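# Screw two feeder screws tightly into the housing holes

## Task

Take screws from the screw feeder and drive one into each of the two empty holes in the housing until each is tight. Tight means the screwdriver motor turned the screw in and halted on its own, shown as stopped_at_torque=1 in a tool result; after that, do not turn or shift that screw. A screw that was pressed in rather than turned must be unscrewed completely and driven again. Once the final screw is done, raise the screwdriver well clear above the screw heads, release, and move away.

## Robot and tools

ROBOT. One six-joint Doosan M1013 arm carries a powered screwdriver: a hex key surrounded by a thin vacuum sleeve that can hold a screw on the key. There is only one arm, so every command is a single row. The only camera is cam_wrist (616x616 pixels), mounted on the wrist.

FRAMES. The scene frame has its origin on the table top straight under the arm base, +z up, and +y to the left when facing along +x. The base may be slightly tilted. Result lines give the tool point position (end_effector_position, metres), its orientation (end_effector_quat_wxyz) and velocities (m/s, rad/s) in this frame; the printed position can be a little off, more so far from the base. The tool point is the hex key tip when nothing presses on it. The key lies along the tool point's +z axis and can be pushed back up to 12 mm. A flat block sticks out roughly 9 cm from the last joint's axis toward the tool's -y side and rotates with the tool, so watch it for collisions.

ROW FORMAT. Every command row is 9 numbers, each in [-1, 1]: dx, dy, dz, rx, ry, rz, spindle, torque_limit, sleeve_vacuum. The first six are an offset, not a pose: they say where the tool point should be relative to the tool point pose shown in the most recent result that reported it. Before any such result exists in the scene, and for the second or later call within one reply, the reference is where the robot is when the action begins. Offsets are expressed in the tool point's own axes. Scale: 1.0 equals 0.6 m for dx, dy, dz and 180 degrees for the rotation; rx, ry, rz form one rotation vector. All rows in an action share the same reference; they do not add up. An all-zero offset is not a pause: it pulls the tool back to the reference pose.

TOOL NUMBERS. spindle: +1 spins the key clockwise at 500 rpm (screwing in), -1 the opposite way at the same rate, taking 0.5 s to reach full speed. The value persists and the motor keeps spinning between calls and during replies, while the arm does not track the screw, so finish actions with spindle 0. torque_limit maps linearly from 0.3 N m at -1 to 1.2 N m at +1. sleeve_vacuum above 0.01 holds a screw; anything else lets it go. torque_limit and sleeve_vacuum persist too.

SCREWING. To engage, place the tool point on the screw axis 2 mm below the top of the head and rotate gently with spindle between -0.2 and 0.2; negative engages only, positive also drives. While driving, move the tool down 0.7 mm per turn to follow the screw. The motor halts when torque reaches 95% of the limit (head seated or thread jammed), and stopped_at_torque then reads 1. A positive spindle is ignored after that until spindle has stayed at 0 or below for 0.5 s; the next positive value restarts it. Unscrewing never stops by itself; if the turns count stops changing, increase torque_limit. screw_detected is 1 when sleeve_vacuum_kpa exceeds 30, meaning a screw head seals the sleeve. turns is the cumulative key rotation, positive clockwise.

TOOLS.
execute_actions: argument actions, a list holding zero or one item, plus optional pictures (boolean). Empty list: just returns current state. An item with rows (1 to 15 rows) and steps (1 to 15, default 15) runs one step per row at 1/30 s each, repeating the last row if rows run short. An item with only steps (up to 300) is a wait counted from the previous result, so reply time eats into it. A refused call does nothing.
move: target is one 9-number row as above (offset from the same reference); speed in m/s, 0.002 to 0.5, default 0.25, with rotation capped at twice that in rad/s. The tool point follows a straight path lasting 0.5 to 10 s (cut off at 10 s), taking the shorter rotation. It does not avoid obstacles, can lag, drift or exceed the speed. Tool numbers are applied at the start. It ends when the path is over and the arm is still, or 5 s later. The result adds a move: line (done, off_target, moving, held, fault) with limits (paced means the pose was clipped; held means some steps were blocked, after which motion can speed up sharply) and the distance left to target.
wait: seconds, 0 to 10.
zoom_image: camera cam_wrist, region [x0, y0, x1, y1] in pixels from the top-left, at most 504 by 504; gives a finer view of the latest image.
read_manual: section "licences"; returns licence text only.
finished_scene: scene, the current scene number; ends it permanently and reports success.

MOTION LIMITS. Each step, the commanded pose is clamped to within 70 mm and 16 degrees of the measured pose, then damped inverse kinematics follows it, favouring position over orientation. After an action ends the arm only continues to the last clamped pose, so far targets need further commands; check the pose. A Hand target line shows the current drive goal. A pose unreachable line and HELD marks mean a clearance check altered or blocked steps. Joint ranges in rad: waist and shoulder, forearm roll, wrist pitch, wrist roll -6.283 to 6.283; elbow -2.792 to 2.792.

FAULTS AND CARE. If a joint reaches its load limit (waist 306, shoulder 306, elbow 144, forearm roll 40.5, wrist pitch 40.5, wrist roll 40.5 N m) or any external force reaches 144 N, the arm halts for 10 s, yields to the contact, and the rest of the call is dropped. The arm is very stiff, so aiming even slightly beyond a firm surface can trigger this; approach slowly and target just at contact. Long holds heat motors: MOTOR HOT warns, and an OVER-TEMPERATURE FAULT brakes the arm until cooled. Loose objects may occasionally get nudged by outside pushes. Never knock anything off the table, and avoid dropping screws, slamming, hard hits and heavy pressing.

Each tool is called after ">>>" as name(argument=value, ...) on one line, values as JSON.

## Session

>>> execute_actions(actions=[])

Scene clock: 0.00 s of 6600.00 s.
end_effector_position=(+0.4088, +0.0697, +0.3336) sleeve_vacuum_kpa=0 screw_detected=0 stopped_at_torque=0 turns=0.00 end_effector_quat_wxyz=(-0.000, +0.708, +0.706, +0.001) end_effector_velocity=(-0.001, +0.001, -0.000) end_effector_angular_velocity=(+0.003, +0.002, -0.001)
Joint positions: [-0.098 -0.237  1.938  0.002  1.443 -0.098]
Joint velocities: [-0.    -0.     0.001  0.003  0.001  0.   ]
Hand target: +0.409, +0.070, +0.334; -0.000, +0.708, +0.706, +0.001

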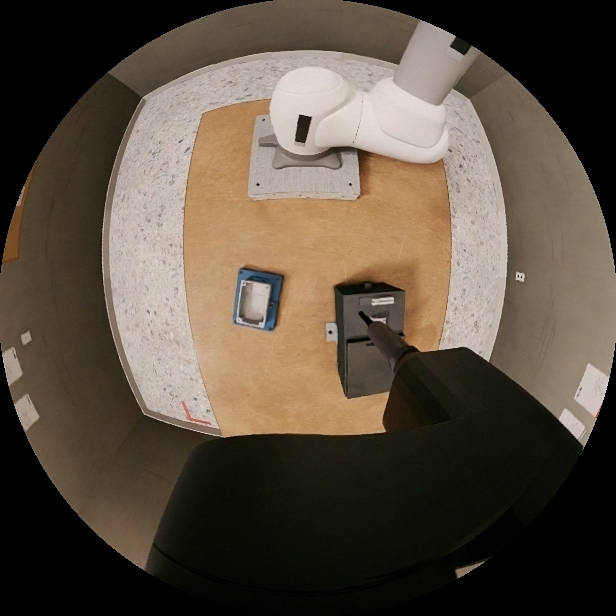

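>>> zoom_image(camera="cam_wrist", region=[220,250,420,410])

>>> move(target=[0.08,0.08,0.25,0,0,0,0,0,0])

Region (220, 250, 420, 410) of cam_wrist's 616x616 image, scaled by 2.520, with more detail than that image has; it fills the top 403 rows of this view, and the rest is white.

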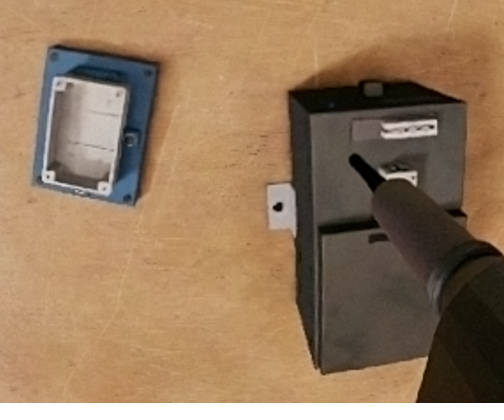

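Scene clock: 5.87 s of 6600.00 s.
end_effector_position=(+0.4572, +0.1175, +0.1838) sleeve_vacuum_kpa=0 screw_detected=0 stopped_at_torque=0 turns=0.00 end_effector_quat_wxyz=(-0.000, +0.709, +0.706, +0.001) end_effector_velocity=(-0.000, -0.000, -0.001) end_effector_angular_velocity=(-0.001, +0.001, -0.000)
Joint positions: [ 0.017 -0.076  2.086  0.002  1.134  0.017]
Joint velocities: [ 0.     0.001  0.001 -0.001 -0.001  0.001]
Hand target: +0.457, +0.117, +0.184; -0.000, +0.708, +0.706, +0.001
Off the commanded pose: 0.000 m, 0 deg.
After step 90, 1.80 s passed at rest.
move: done

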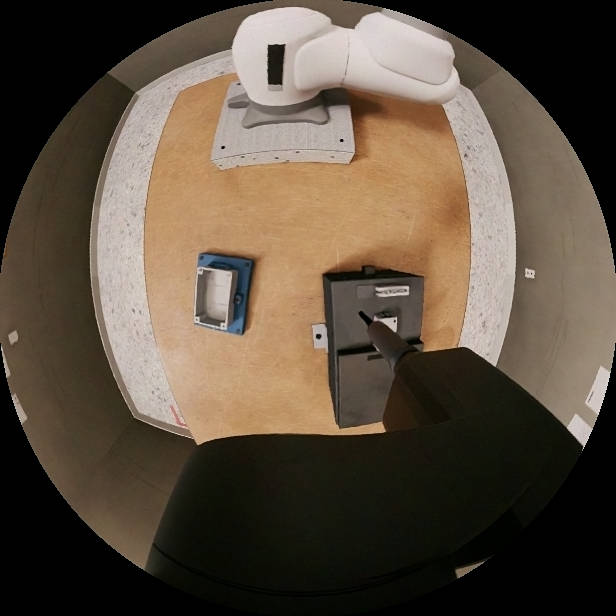

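>>> move(target=[0.1,0.05,0,0,0,0,0,0,0])

>>> zoom_image(camera="cam_wrist", region=[310,250,410,350])

Scene clock: 9.80 s of 6600.00 s.
end_effector_position=(+0.4873, +0.1773, +0.1839) sleeve_vacuum_kpa=0 screw_detected=0 stopped_at_torque=0 turns=0.00 end_effector_quat_wxyz=(-0.000, +0.709, +0.706, +0.001) end_effector_velocity=(-0.001, +0.001, -0.001) end_effector_angular_velocity=(+0.001, +0.002, -0.000)
Joint positions: [ 0.137 -0.012  2.026  0.002  1.13   0.138]
Joint velocities: [ 0.001  0.     0.002  0.001 -0.     0.001]
Hand target: +0.487, +0.177, +0.184; -0.000, +0.709, +0.706, +0.001
Off the commanded pose: 0.000 m, 0 deg.
After step 90, 0.17 s passed at rest.
move: done

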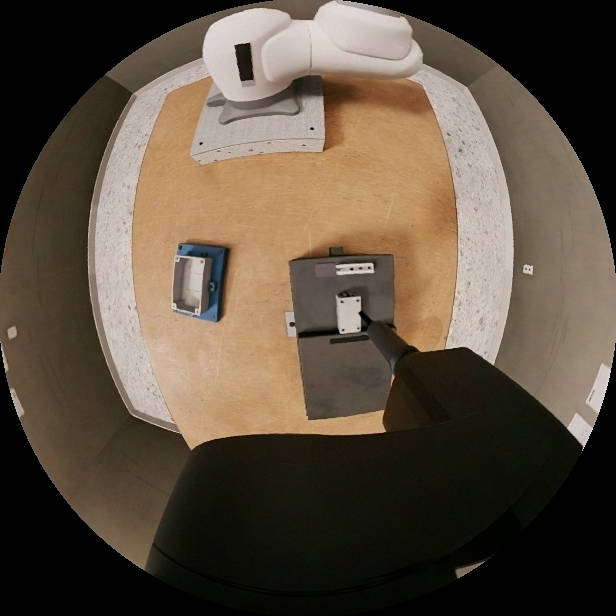

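Region (310, 250, 410, 350) of cam_wrist's 616x616 image, scaled by 5.040, with more detail than that image has.

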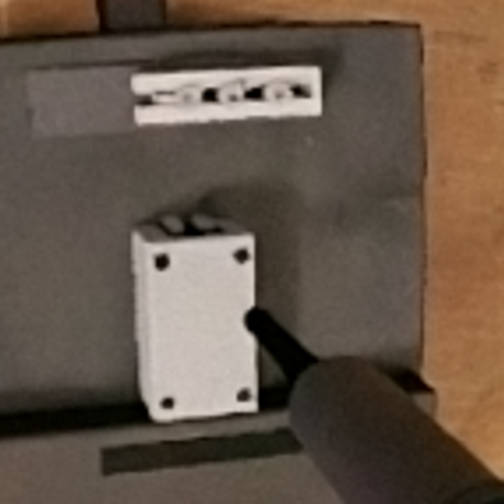

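>>> move(target=[0.007,-0.093,0.03,0,0,0,0,0,0])

>>> zoom_image(camera="cam_wrist", region=[325,280,385,340])

>>> move(target=[0,0,0.015,0,0,0,0,0,0], speed=0.03)

>>> zoom_image(camera="cam_wrist", region=[325,280,385,340])

Scene clock: 16.13 s of 6600.00 s.
end_effector_position=(+0.4316, +0.1816, +0.1657) sleeve_vacuum_kpa=0 screw_detected=0 stopped_at_torque=0 turns=0.00 end_effector_quat_wxyz=(-0.000, +0.709, +0.706, +0.001) end_effector_velocity=(-0.000, +0.000, -0.000) end_effector_angular_velocity=(+0.001, +0.000, -0.001)
Joint positions: [ 0.164 -0.087  2.132  0.002  1.099  0.164]
Joint velocities: [ 0.    -0.     0.001  0.001 -0.     0.001]
Hand target: +0.432, +0.182, +0.166; -0.000, +0.709, +0.706, +0.001
Off the commanded pose: 0.000 m, 0 deg.
After step 90, 2.57 s passed at rest.
move: done

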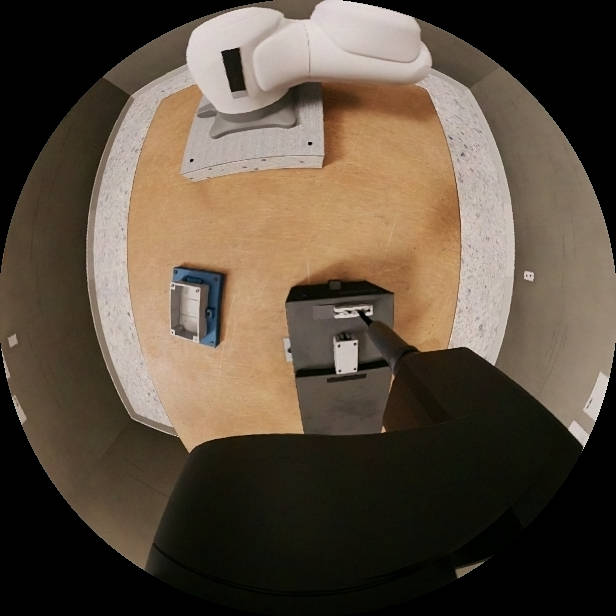

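Region (325, 280, 385, 340) of cam_wrist's 616x616 image, scaled by 8.400, with more detail than that image has.

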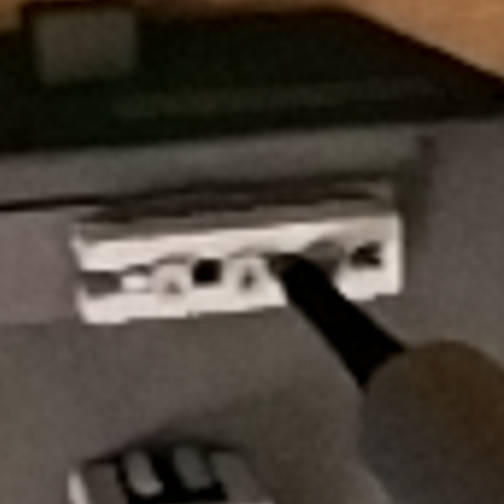

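Scene clock: 16.83 s of 6600.00 s.
end_effector_position=(+0.4316, +0.1816, +0.1568) sleeve_vacuum_kpa=0 screw_detected=0 stopped_at_torque=0 turns=0.00 end_effector_quat_wxyz=(-0.000, +0.709, +0.706, +0.001) end_effector_velocity=(-0.000, -0.000, -0.000) end_effector_angular_velocity=(-0.000, +0.001, +0.000)
Joint positions: [ 0.164 -0.079  2.143  0.002  1.08   0.164]
Joint velocities: [ 0.     0.     0.    -0.     0.001 -0.   ]
Hand target: +0.432, +0.182, +0.157; -0.000, +0.709, +0.706, +0.001
Off the commanded pose: 0.000 m, 0 deg.
move: done

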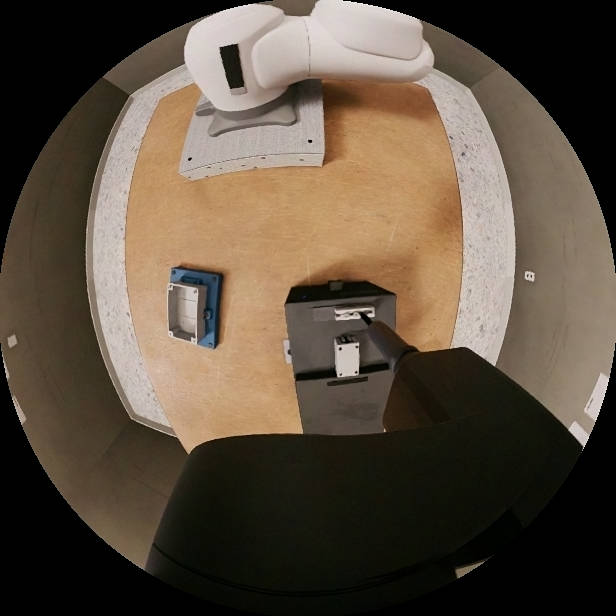

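Region (325, 280, 385, 340) of cam_wrist's 616x616 image, scaled by 8.400, with more detail than that image has.

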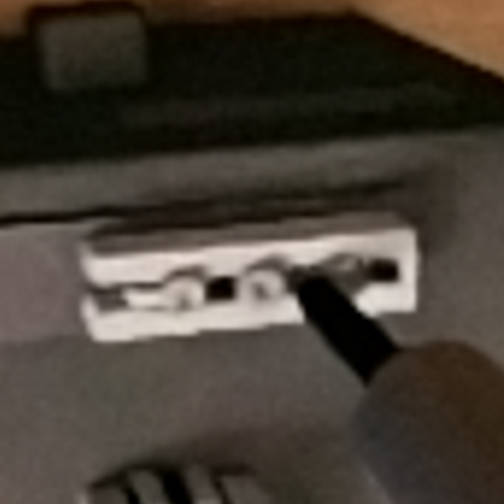

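>>> move(target=[-0.006,0.006,0,0,0,0,0,0,1])

>>> zoom_image(camera="cam_wrist", region=[325,280,385,340])

>>> move(target=[0,0,0.01,0,0,0,0,0,1], speed=0.02)

>>> zoom_image(camera="cam_wrist", region=[325,280,385,340])

Scene clock: 26.43 s of 6600.00 s.
end_effector_position=(+0.4352, +0.1780, +0.1568) sleeve_vacuum_kpa=14 screw_detected=0 stopped_at_torque=0 turns=0.00 end_effector_quat_wxyz=(-0.000, +0.709, +0.706, +0.001) end_effector_velocity=(-0.001, -0.000, -0.001) end_effector_angular_velocity=(+0.001, +0.003, -0.003)
Joint positions: [ 0.154 -0.074  2.138  0.002  1.079  0.155]
Joint velocities: [-0.001  0.     0.001  0.001  0.001  0.001]
Hand target: +0.435, +0.178, +0.157; -0.000, +0.709, +0.706, +0.001
Off the commanded pose: 0.000 m, 0 deg.
After step 90, 5.90 s passed at rest.
move: done

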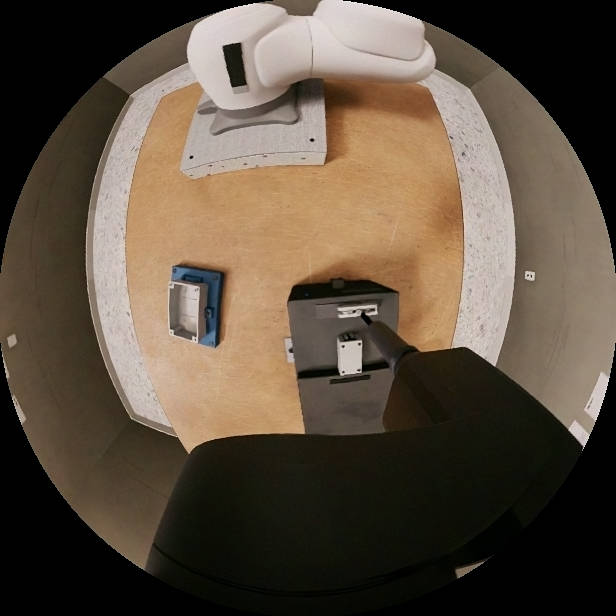

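Region (325, 280, 385, 340) of cam_wrist's 616x616 image, scaled by 8.400, with more detail than that image has.

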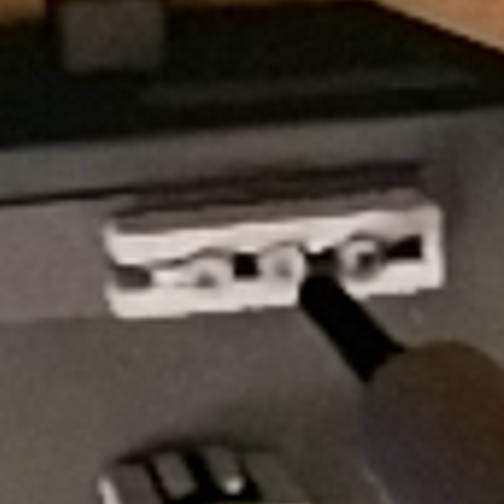

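Scene clock: 27.13 s of 6600.00 s.
end_effector_position=(+0.4353, +0.1780, +0.1508) sleeve_vacuum_kpa=14 screw_detected=0 stopped_at_torque=0 turns=0.00 end_effector_quat_wxyz=(-0.000, +0.709, +0.706, +0.001) end_effector_velocity=(-0.000, -0.000, -0.000) end_effector_angular_velocity=(-0.001, +0.000, -0.000)
Joint positions: [ 0.154 -0.069  2.146  0.002  1.067  0.155]
Joint velocities: [ 0.     0.     0.    -0.001 -0.     0.   ]
Hand target: +0.435, +0.178, +0.151; -0.000, +0.709, +0.706, +0.001
Off the commanded pose: 0.000 m, 0 deg.
move: done

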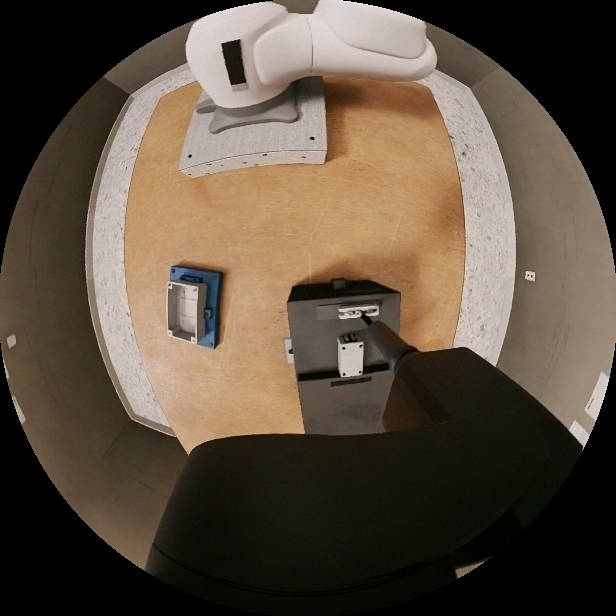

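Region (325, 280, 385, 340) of cam_wrist's 616x616 image, scaled by 8.400, with more detail than that image has.

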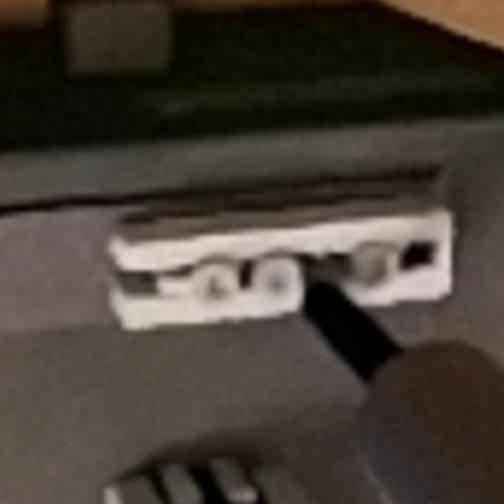

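>>> move(target=[0,0,-0.038,0,0,0,0,0,1])

>>> move(target=[-0.028,-0.005,0,0,0,0,0,0,1])

>>> zoom_image(camera="cam_wrist", region=[325,280,385,340])

Scene clock: 36.30 s of 6600.00 s.
end_effector_position=(+0.4352, +0.1780, +0.1736) sleeve_vacuum_kpa=14 screw_detected=0 stopped_at_torque=0 turns=0.00 end_effector_quat_wxyz=(-0.000, +0.709, +0.706, +0.001) end_effector_velocity=(-0.000, -0.000, -0.000) end_effector_angular_velocity=(-0.001, -0.001, +0.001)
Joint positions: [ 0.154 -0.089  2.118  0.002  1.114  0.155]
Joint velocities: [ 0.    -0.     0.    -0.001 -0.     0.   ]
Hand target: +0.435, +0.178, +0.174; -0.000, +0.709, +0.706, +0.001
Off the commanded pose: 0.000 m, 0 deg.
After step 90, 5.47 s passed at rest.
move: done

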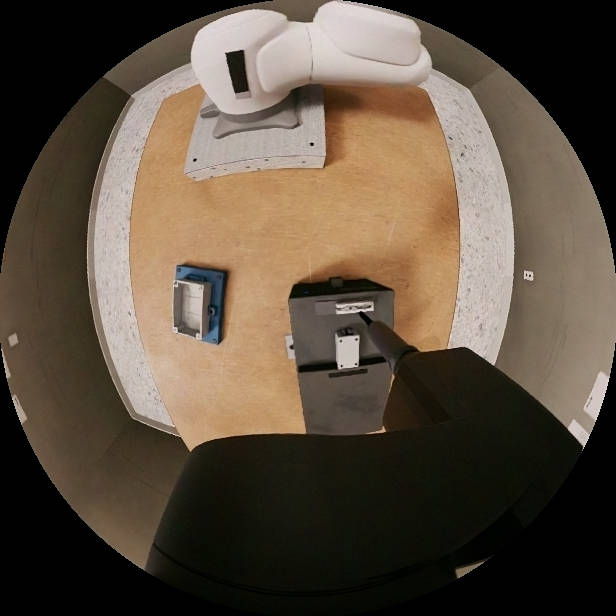

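Scene clock: 37.00 s of 6600.00 s.
end_effector_position=(+0.4322, +0.1612, +0.1736) sleeve_vacuum_kpa=14 screw_detected=0 stopped_at_torque=0 turns=0.00 end_effector_quat_wxyz=(-0.000, +0.709, +0.706, +0.001) end_effector_velocity=(-0.000, -0.000, -0.000) end_effector_angular_velocity=(-0.000, +0.001, +0.000)
Joint positions: [ 0.118 -0.1    2.128  0.002  1.116  0.118]
Joint velocities: [-0.001 -0.     0.     0.     0.001 -0.001]
Hand target: +0.432, +0.161, +0.174; -0.000, +0.709, +0.706, +0.001
Off the commanded pose: 0.000 m, 0 deg.
move: done

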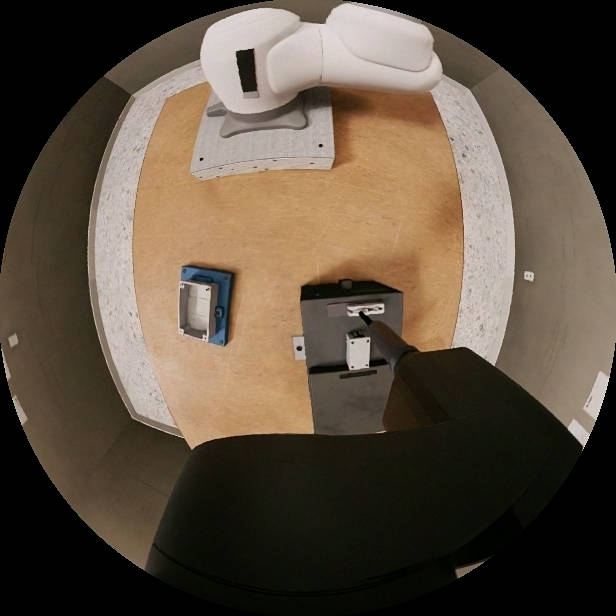

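Region (325, 280, 385, 340) of cam_wrist's 616x616 image, scaled by 8.400, with more detail than that image has.

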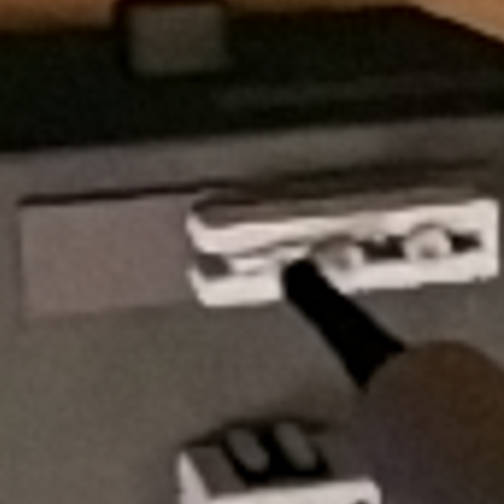

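>>> move(target=[0,0,0.018,0,0,0,-0.15,0,1], speed=0.01)

>>> move(target=[0,0,0,0,0,0,0,0,1])

>>> zoom_image(camera="cam_wrist", region=[325,280,385,340])

Scene clock: 42.73 s of 6600.00 s.
end_effector_position=(+0.4322, +0.1612, +0.1628) sleeve_vacuum_kpa=40 screw_detected=1 stopped_at_torque=0 turns=-1.60 end_effector_quat_wxyz=(-0.000, +0.709, +0.706, +0.001) end_effector_velocity=(-0.000, -0.001, -0.000) end_effector_angular_velocity=(-0.001, +0.000, +0.001)
Joint positions: [ 0.118 -0.09   2.141  0.002  1.093  0.118]
Joint velocities: [-0.     0.     0.001 -0.001 -0.    -0.   ]
Hand target: +0.432, +0.161, +0.163; -0.000, +0.709, +0.706, +0.001
Off the commanded pose: 0.000 m, 0 deg.
After step 90, 1.43 s passed at rest.
move: done

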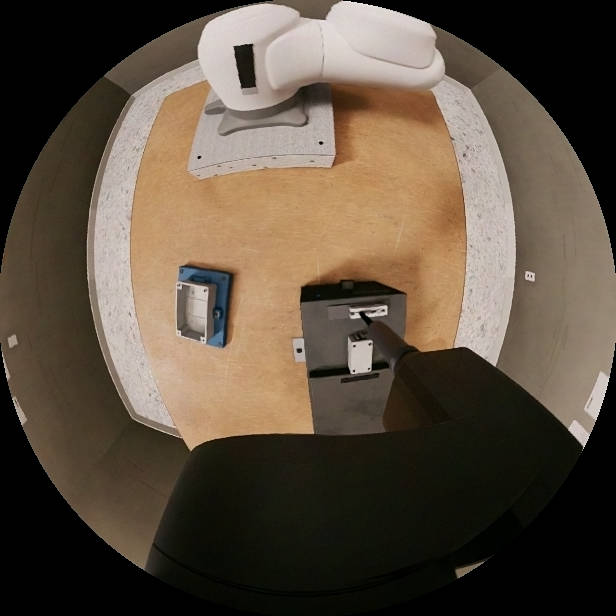

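Scene clock: 43.47 s of 6600.00 s.
end_effector_position=(+0.4322, +0.1612, +0.1628) sleeve_vacuum_kpa=40 screw_detected=1 stopped_at_torque=0 turns=-1.89 end_effector_quat_wxyz=(-0.000, +0.709, +0.706, +0.001) end_effector_velocity=(+0.000, -0.000, +0.000) end_effector_angular_velocity=(-0.001, -0.000, +0.001)
Joint positions: [ 0.118 -0.09   2.141  0.002  1.093  0.118]
Joint velocities: [ 0.     0.    -0.    -0.001  0.    -0.   ]
Hand target: +0.432, +0.161, +0.163; -0.000, +0.709, +0.706, +0.001
Off the commanded pose: 0.000 m, 0 deg.
move: done

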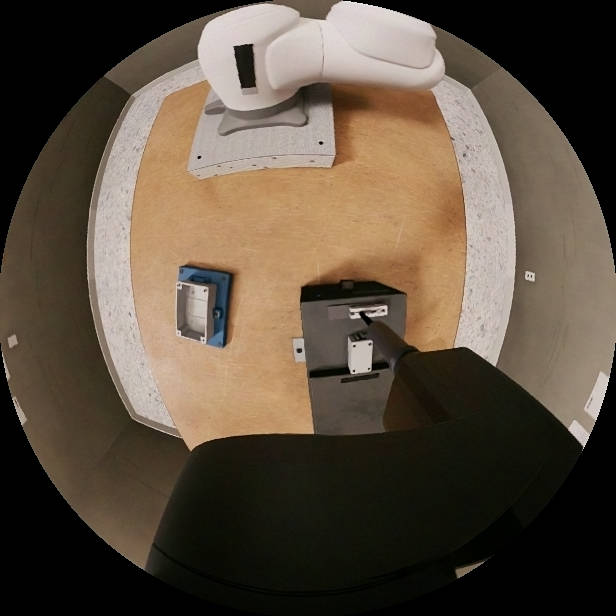

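Region (325, 280, 385, 340) of cam_wrist's 616x616 image, scaled by 8.400, with more detail than that image has.

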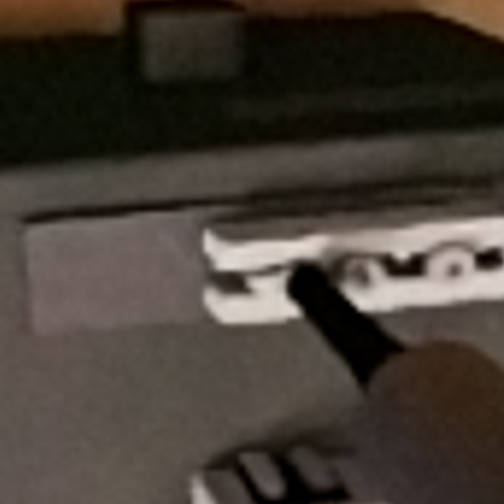

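>>> move(target=[0,0,-0.05,0,0,0,0,0,1], speed=0.08)

>>> move(target=[-0.42,0.1,0.02,0,0,0,0,0,1])

>>> move(target=[0,0,0.1,0,0,0,0,0,1])

>>> zoom_image(camera="cam_wrist", region=[265,220,385,340])

Scene clock: 48.17 s of 6600.00 s.
end_effector_position=(+0.4321, +0.1612, +0.1928) sleeve_vacuum_kpa=39 screw_detected=1 stopped_at_torque=0 turns=-1.89 end_effector_quat_wxyz=(-0.000, +0.709, +0.706, +0.001) end_effector_velocity=(+0.001, -0.000, +0.001) end_effector_angular_velocity=(-0.001, -0.001, -0.000)
Joint positions: [ 0.118 -0.115  2.103  0.002  1.156  0.118]
Joint velocities: [-0.    -0.    -0.002 -0.001  0.001  0.   ]
Hand target: +0.432, +0.161, +0.193; -0.000, +0.709, +0.706, +0.001
Off the commanded pose: 0.000 m, 0 deg.
After step 90, 0.97 s passed at rest.
move: done

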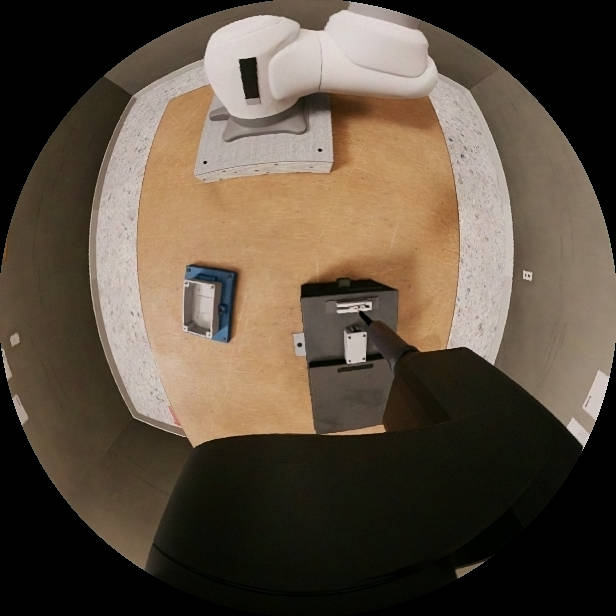

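Scene clock: 49.63 s of 6600.00 s.
end_effector_position=(+0.4919, -0.0905, +0.1809) sleeve_vacuum_kpa=39 screw_detected=1 stopped_at_torque=0 turns=-1.89 end_effector_quat_wxyz=(-0.000, +0.708, +0.706, +0.001) end_effector_velocity=(-0.000, -0.000, +0.000) end_effector_angular_velocity=(+0.000, +0.001, +0.001)
Joint positions: [-0.391  0.025  1.995  0.002  1.124 -0.391]
Joint velocities: [-0.     0.001 -0.001 -0.     0.001 -0.001]
Hand target: +0.492, -0.091, +0.181; -0.000, +0.709, +0.706, +0.001
Off the commanded pose: 0.001 m, 0 deg.
move: done

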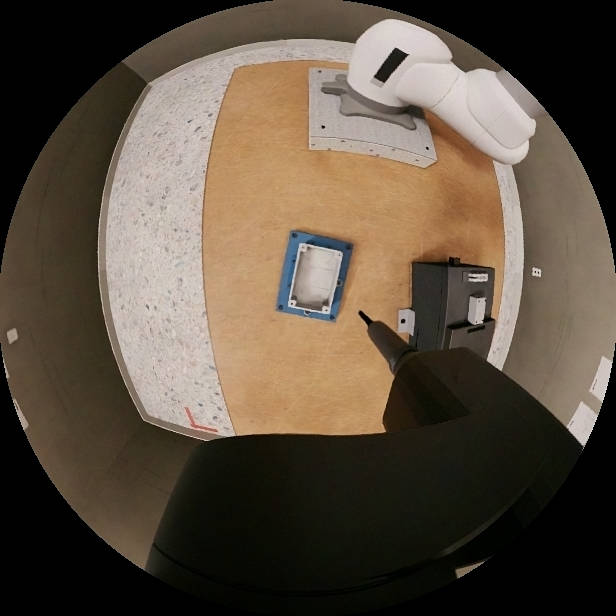

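Scene clock: 50.40 s of 6600.00 s.
end_effector_position=(+0.4920, -0.0905, +0.1209) sleeve_vacuum_kpa=39 screw_detected=1 stopped_at_torque=0 turns=-1.89 end_effector_quat_wxyz=(-0.000, +0.709, +0.706, +0.001) end_effector_velocity=(-0.000, +0.000, -0.001) end_effector_angular_velocity=(+0.001, +0.001, -0.000)
Joint positions: [-0.391  0.077  2.062  0.002  1.005 -0.391]
Joint velocities: [-0.     0.     0.001  0.    -0.001 -0.   ]
Hand target: +0.492, -0.090, +0.121; -0.000, +0.709, +0.706, +0.001
Off the commanded pose: 0.000 m, 0 deg.
move: done

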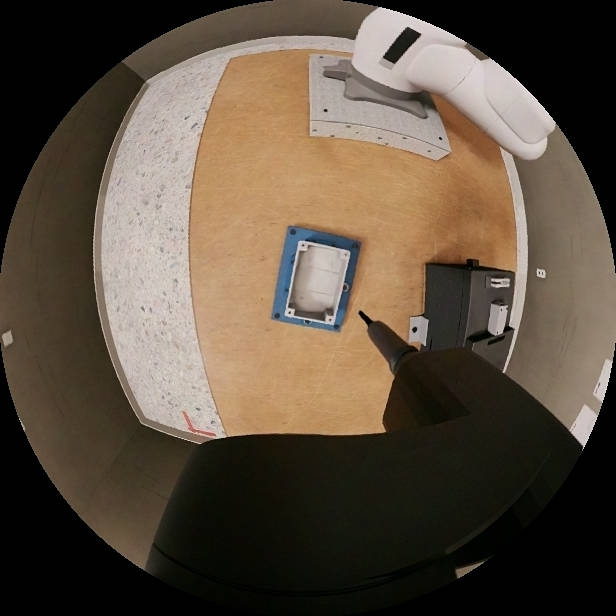

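Region (265, 220, 385, 340) of cam_wrist's 616x616 image, scaled by 4.200, with more detail than that image has.

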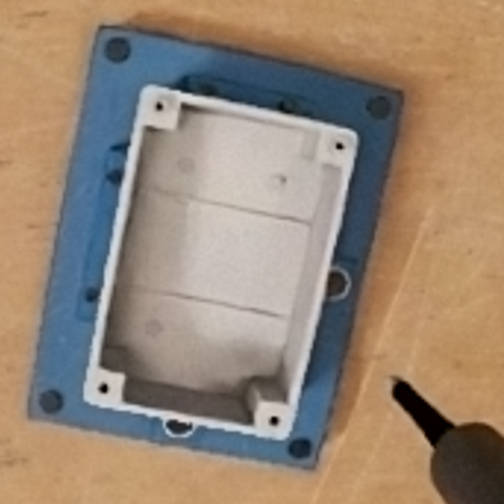

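>>> zoom_image(camera="cam_wrist", region=[295,235,355,275])

>>> zoom_image(camera="cam_wrist", region=[280,295,340,335])

>>> zoom_image(camera="cam_wrist", region=[325,280,385,340])

Region (295, 235, 355, 275) of cam_wrist's 616x616 image, scaled by 8.400, with more detail than that image has.

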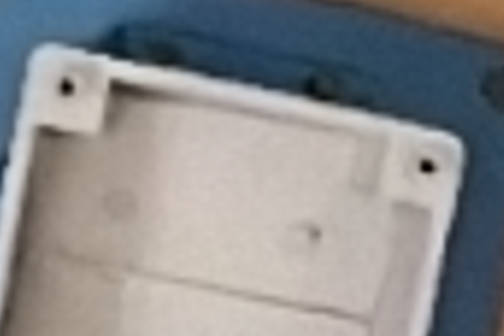

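Region (280, 295, 340, 335) of cam_wrist's 616x616 image, scaled by 8.400, with more detail than that image has.

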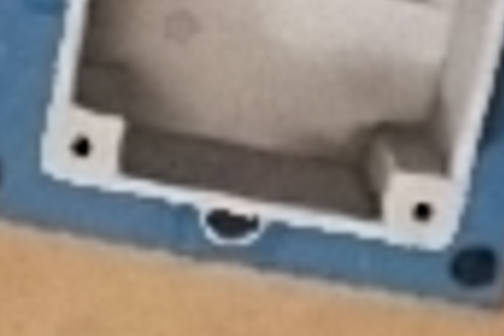

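Region (325, 280, 385, 340) of cam_wrist's 616x616 image, scaled by 8.400, with more detail than that image has.

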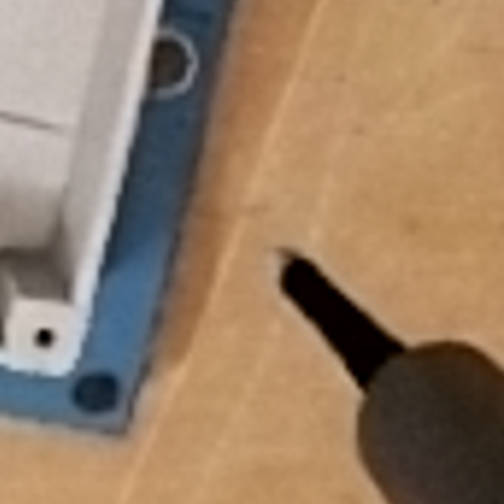

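>>> move(target=[-0.054,0.045,0.035,0,0,0,0,0,1])

>>> zoom_image(camera="cam_wrist", region=[325,280,385,340])

>>> move(target=[0.1,0.1,0,0,0,0,0,0,1])

>>> zoom_image(camera="cam_wrist", region=[280,235,340,295])

Scene clock: 61.50 s of 6600.00 s.
end_effector_position=(+0.5190, -0.1230, +0.1000) sleeve_vacuum_kpa=39 screw_detected=1 stopped_at_torque=0 turns=-1.89 end_effector_quat_wxyz=(-0.000, +0.709, +0.706, +0.001) end_effector_velocity=(+0.001, -0.000, +0.000) end_effector_angular_velocity=(+0.001, -0.001, -0.001)
Joint positions: [-0.426  0.153  2.019  0.002  0.971 -0.426]
Joint velocities: [-0.001  0.001 -0.001  0.001 -0.    -0.   ]
Hand target: +0.519, -0.123, +0.100; -0.000, +0.709, +0.706, +0.001
Off the commanded pose: 0.000 m, 0 deg.
After step 90, 7.37 s passed at rest.
move: done

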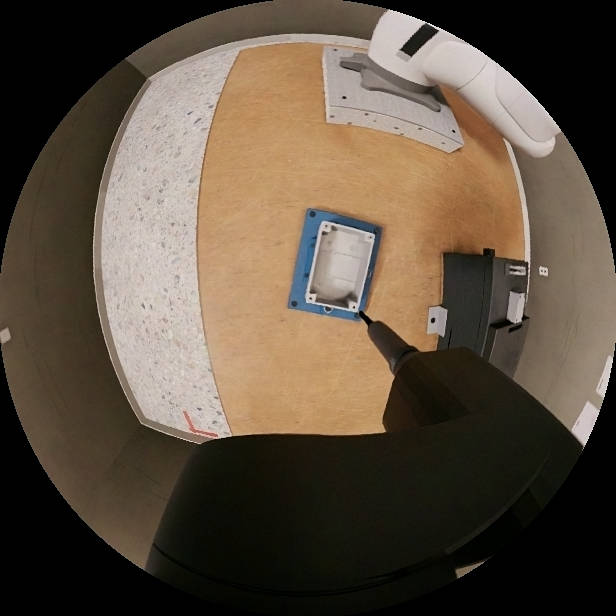

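Region (325, 280, 385, 340) of cam_wrist's 616x616 image, scaled by 8.400, with more detail than that image has.

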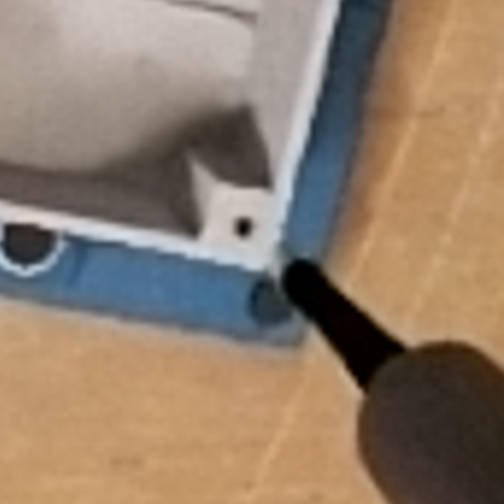

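Scene clock: 62.27 s of 6600.00 s.
end_effector_position=(+0.5790, -0.0632, +0.1002) sleeve_vacuum_kpa=39 screw_detected=1 stopped_at_torque=0 turns=-1.89 end_effector_quat_wxyz=(-0.000, +0.709, +0.706, +0.001) end_effector_velocity=(+0.002, -0.000, +0.001) end_effector_angular_velocity=(-0.001, -0.002, +0.001)
Joint positions: [-0.292  0.211  1.947  0.002  0.985 -0.292]
Joint velocities: [ 0.001  0.    -0.003 -0.001  0.     0.001]
Hand target: +0.579, -0.063, +0.100; -0.000, +0.709, +0.706, +0.001
Off the commanded pose: 0.000 m, 0 deg.
move: done

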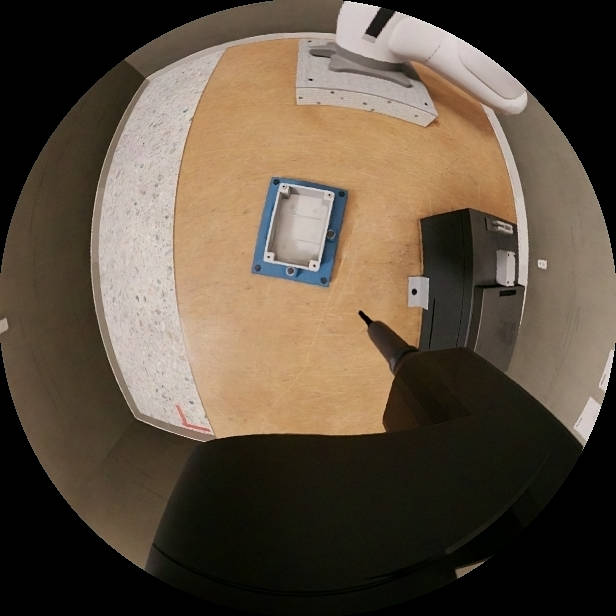

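Region (280, 235, 340, 295) of cam_wrist's 616x616 image, scaled by 8.400, with more detail than that image has.

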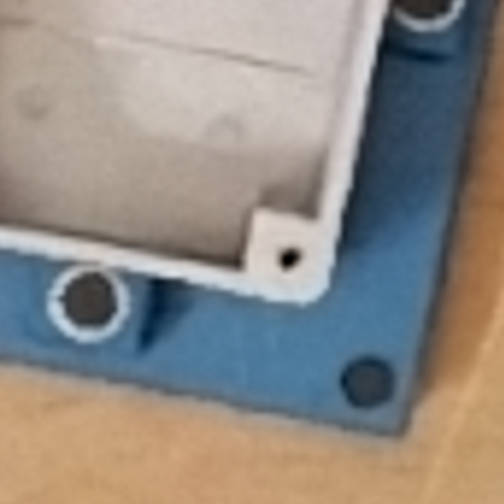

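>>> move(target=[-0.1015,-0.0985,0.02,0,0,0,0,0,1])

>>> zoom_image(camera="cam_wrist", region=[325,280,385,340])

>>> move(target=[0,0,0.013,0,0,0,0,0,1], speed=0.015)

>>> zoom_image(camera="cam_wrist", region=[325,280,385,340])

Scene clock: 68.83 s of 6600.00 s.
end_effector_position=(+0.5199, -0.1239, +0.0880) sleeve_vacuum_kpa=39 screw_detected=1 stopped_at_torque=0 turns=-1.89 end_effector_quat_wxyz=(-0.000, +0.709, +0.706, +0.001) end_effector_velocity=(-0.001, -0.000, -0.001) end_effector_angular_velocity=(-0.000, +0.001, -0.000)
Joint positions: [-0.427  0.167  2.028  0.002  0.948 -0.427]
Joint velocities: [-0.001 -0.     0.001 -0.001 -0.     0.   ]
Hand target: +0.520, -0.124, +0.088; -0.000, +0.709, +0.706, +0.001
Off the commanded pose: 0.000 m, 0 deg.
After step 90, 2.77 s passed at rest.
move: done

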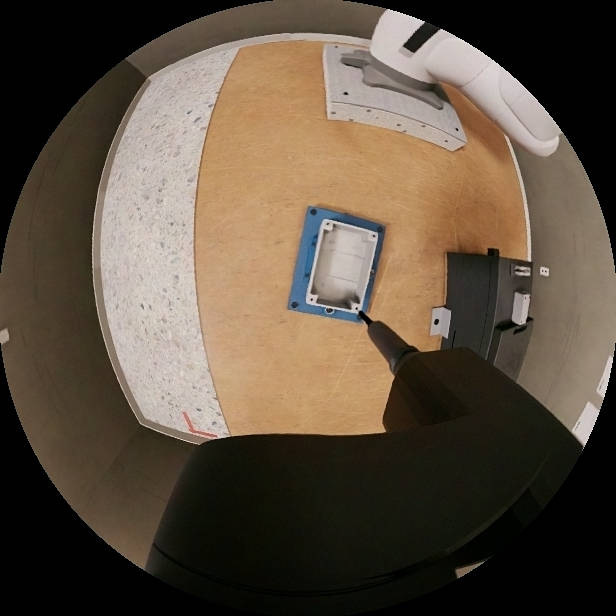

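Region (325, 280, 385, 340) of cam_wrist's 616x616 image, scaled by 8.400, with more detail than that image has.

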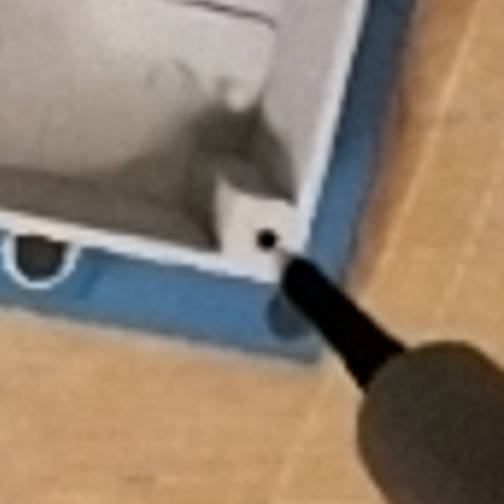

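Scene clock: 69.57 s of 6600.00 s.
end_effector_position=(+0.5199, -0.1239, +0.0803) sleeve_vacuum_kpa=39 screw_detected=1 stopped_at_torque=0 turns=-1.89 end_effector_quat_wxyz=(-0.000, +0.709, +0.706, +0.001) end_effector_velocity=(+0.001, -0.000, +0.000) end_effector_angular_velocity=(-0.000, -0.001, -0.000)
Joint positions: [-0.427  0.175  2.036  0.002  0.933 -0.427]
Joint velocities: [-0.     0.    -0.001  0.    -0.    -0.   ]
Hand target: +0.520, -0.124, +0.080; -0.000, +0.709, +0.706, +0.001
Off the commanded pose: 0.000 m, 0 deg.
move: done

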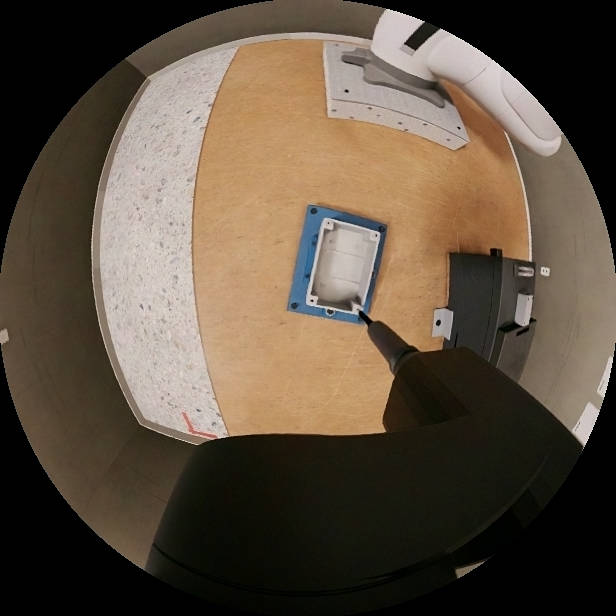

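Region (325, 280, 385, 340) of cam_wrist's 616x616 image, scaled by 8.400, with more detail than that image has.

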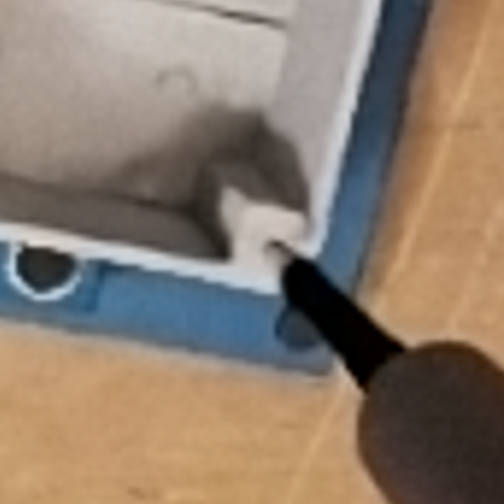

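>>> move(target=[0,0,0.013,0,0,0,0.3,0,1], speed=0.004)

>>> move(target=[0,0,0,0,0,0,0,0,1])

>>> zoom_image(camera="cam_wrist", region=[325,280,385,340])

Scene clock: 76.73 s of 6600.00 s.
end_effector_position=(+0.5200, -0.1239, +0.0725) sleeve_vacuum_kpa=39 screw_detected=1 stopped_at_torque=0 turns=3.38 end_effector_quat_wxyz=(-0.000, +0.709, +0.706, +0.001) end_effector_velocity=(-0.001, +0.000, -0.001) end_effector_angular_velocity=(+0.000, +0.002, +0.000)
Joint positions: [-0.427  0.184  2.042  0.002  0.917 -0.427]
Joint velocities: [-0.     0.     0.001 -0.001  0.001  0.   ]
Hand target: +0.520, -0.124, +0.072; -0.000, +0.709, +0.706, +0.001
Off the commanded pose: 0.000 m, 0 deg.
After step 90, 2.00 s passed at rest.
move: done

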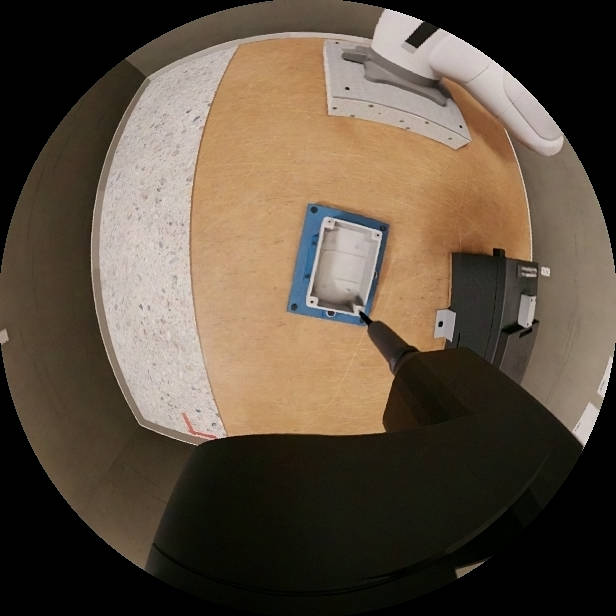

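Scene clock: 77.47 s of 6600.00 s.
end_effector_position=(+0.5200, -0.1239, +0.0725) sleeve_vacuum_kpa=39 screw_detected=1 stopped_at_torque=0 turns=3.96 end_effector_quat_wxyz=(-0.000, +0.709, +0.706, +0.001) end_effector_velocity=(+0.002, -0.000, +0.001) end_effector_angular_velocity=(+0.000, -0.002, -0.001)
Joint positions: [-0.427  0.184  2.042  0.002  0.917 -0.427]
Joint velocities: [ 0.    -0.    -0.002  0.001 -0.    -0.   ]
Hand target: +0.520, -0.124, +0.072; -0.000, +0.709, +0.706, +0.001
Off the commanded pose: 0.000 m, 0 deg.
move: done

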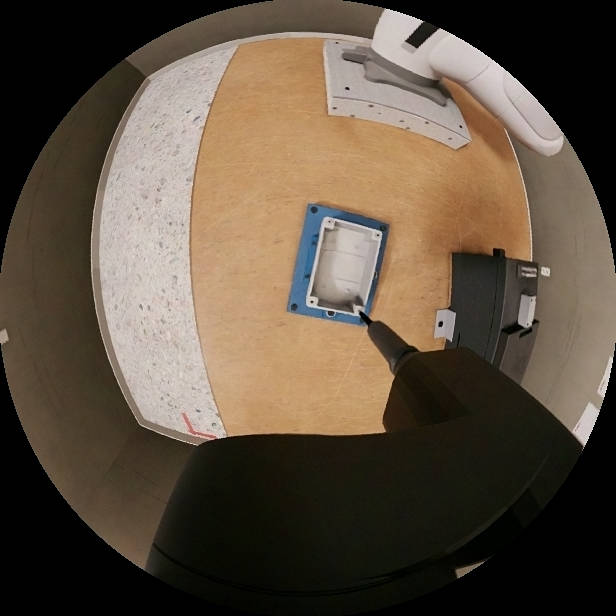

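Region (325, 280, 385, 340) of cam_wrist's 616x616 image, scaled by 8.400, with more detail than that image has.

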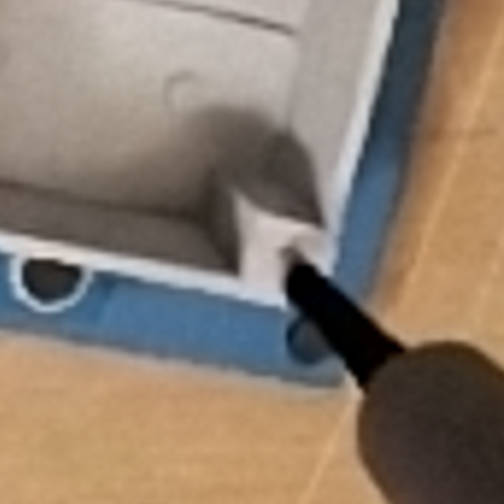

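>>> move(target=[0,0,0.008,0,0,0,0.5,0,1], speed=0.003)

>>> move(target=[0,0,0,0,0,0,0,0,1])

>>> zoom_image(camera="cam_wrist", region=[325,280,385,340])

Scene clock: 82.43 s of 6600.00 s.
end_effector_position=(+0.5200, -0.1239, +0.0677) sleeve_vacuum_kpa=39 screw_detected=1 stopped_at_torque=0 turns=11.15 end_effector_quat_wxyz=(-0.000, +0.709, +0.706, +0.001) end_effector_velocity=(+0.000, +0.000, -0.000) end_effector_angular_velocity=(+0.000, -0.001, +0.000)
Joint positions: [-0.427  0.189  2.047  0.002  0.908 -0.427]
Joint velocities: [ 0.     0.     0.     0.    -0.001 -0.   ]
Hand target: +0.520, -0.124, +0.068; -0.000, +0.709, +0.706, +0.001
Off the commanded pose: 0.000 m, 0 deg.
After step 90, 0.13 s passed at rest.
move: done

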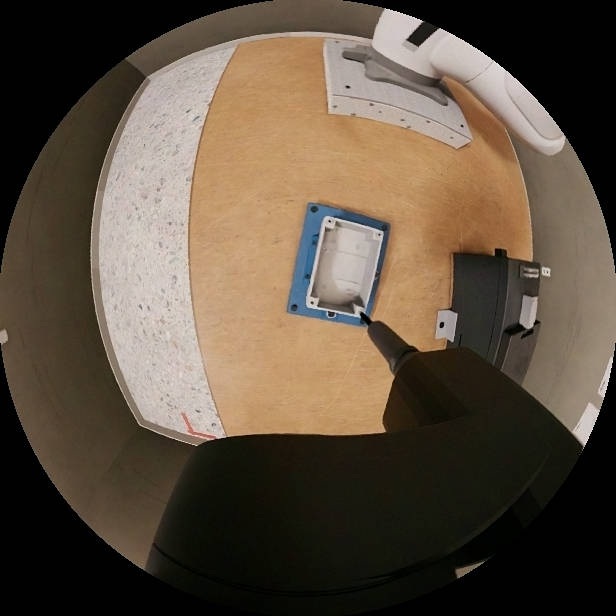

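Scene clock: 83.17 s of 6600.00 s.
end_effector_position=(+0.5200, -0.1239, +0.0677) sleeve_vacuum_kpa=39 screw_detected=1 stopped_at_torque=0 turns=12.12 end_effector_quat_wxyz=(-0.000, +0.709, +0.706, +0.001) end_effector_velocity=(+0.001, -0.000, +0.000) end_effector_angular_velocity=(-0.000, -0.001, -0.001)
Joint positions: [-0.427  0.189  2.047  0.002  0.908 -0.427]
Joint velocities: [-0.     0.    -0.001  0.    -0.     0.001]
Hand target: +0.520, -0.124, +0.068; -0.000, +0.709, +0.706, +0.001
Off the commanded pose: 0.000 m, 0 deg.
move: done

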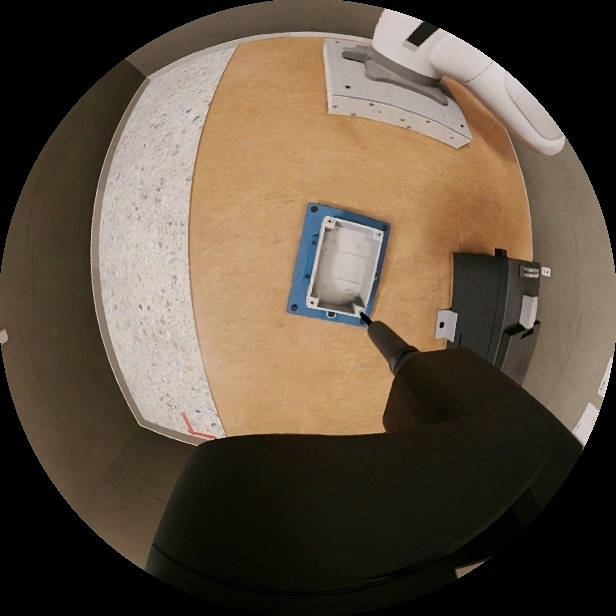

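Region (325, 280, 385, 340) of cam_wrist's 616x616 image, scaled by 8.400, with more detail than that image has.

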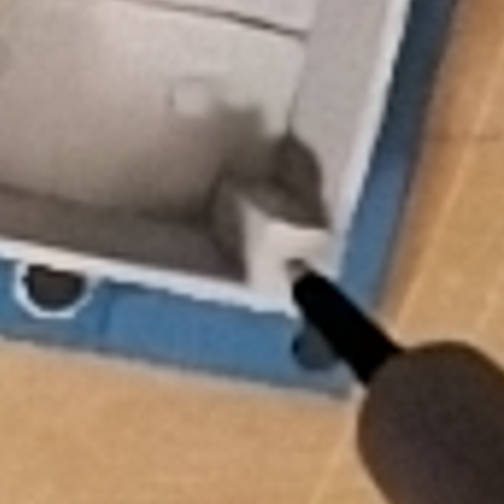

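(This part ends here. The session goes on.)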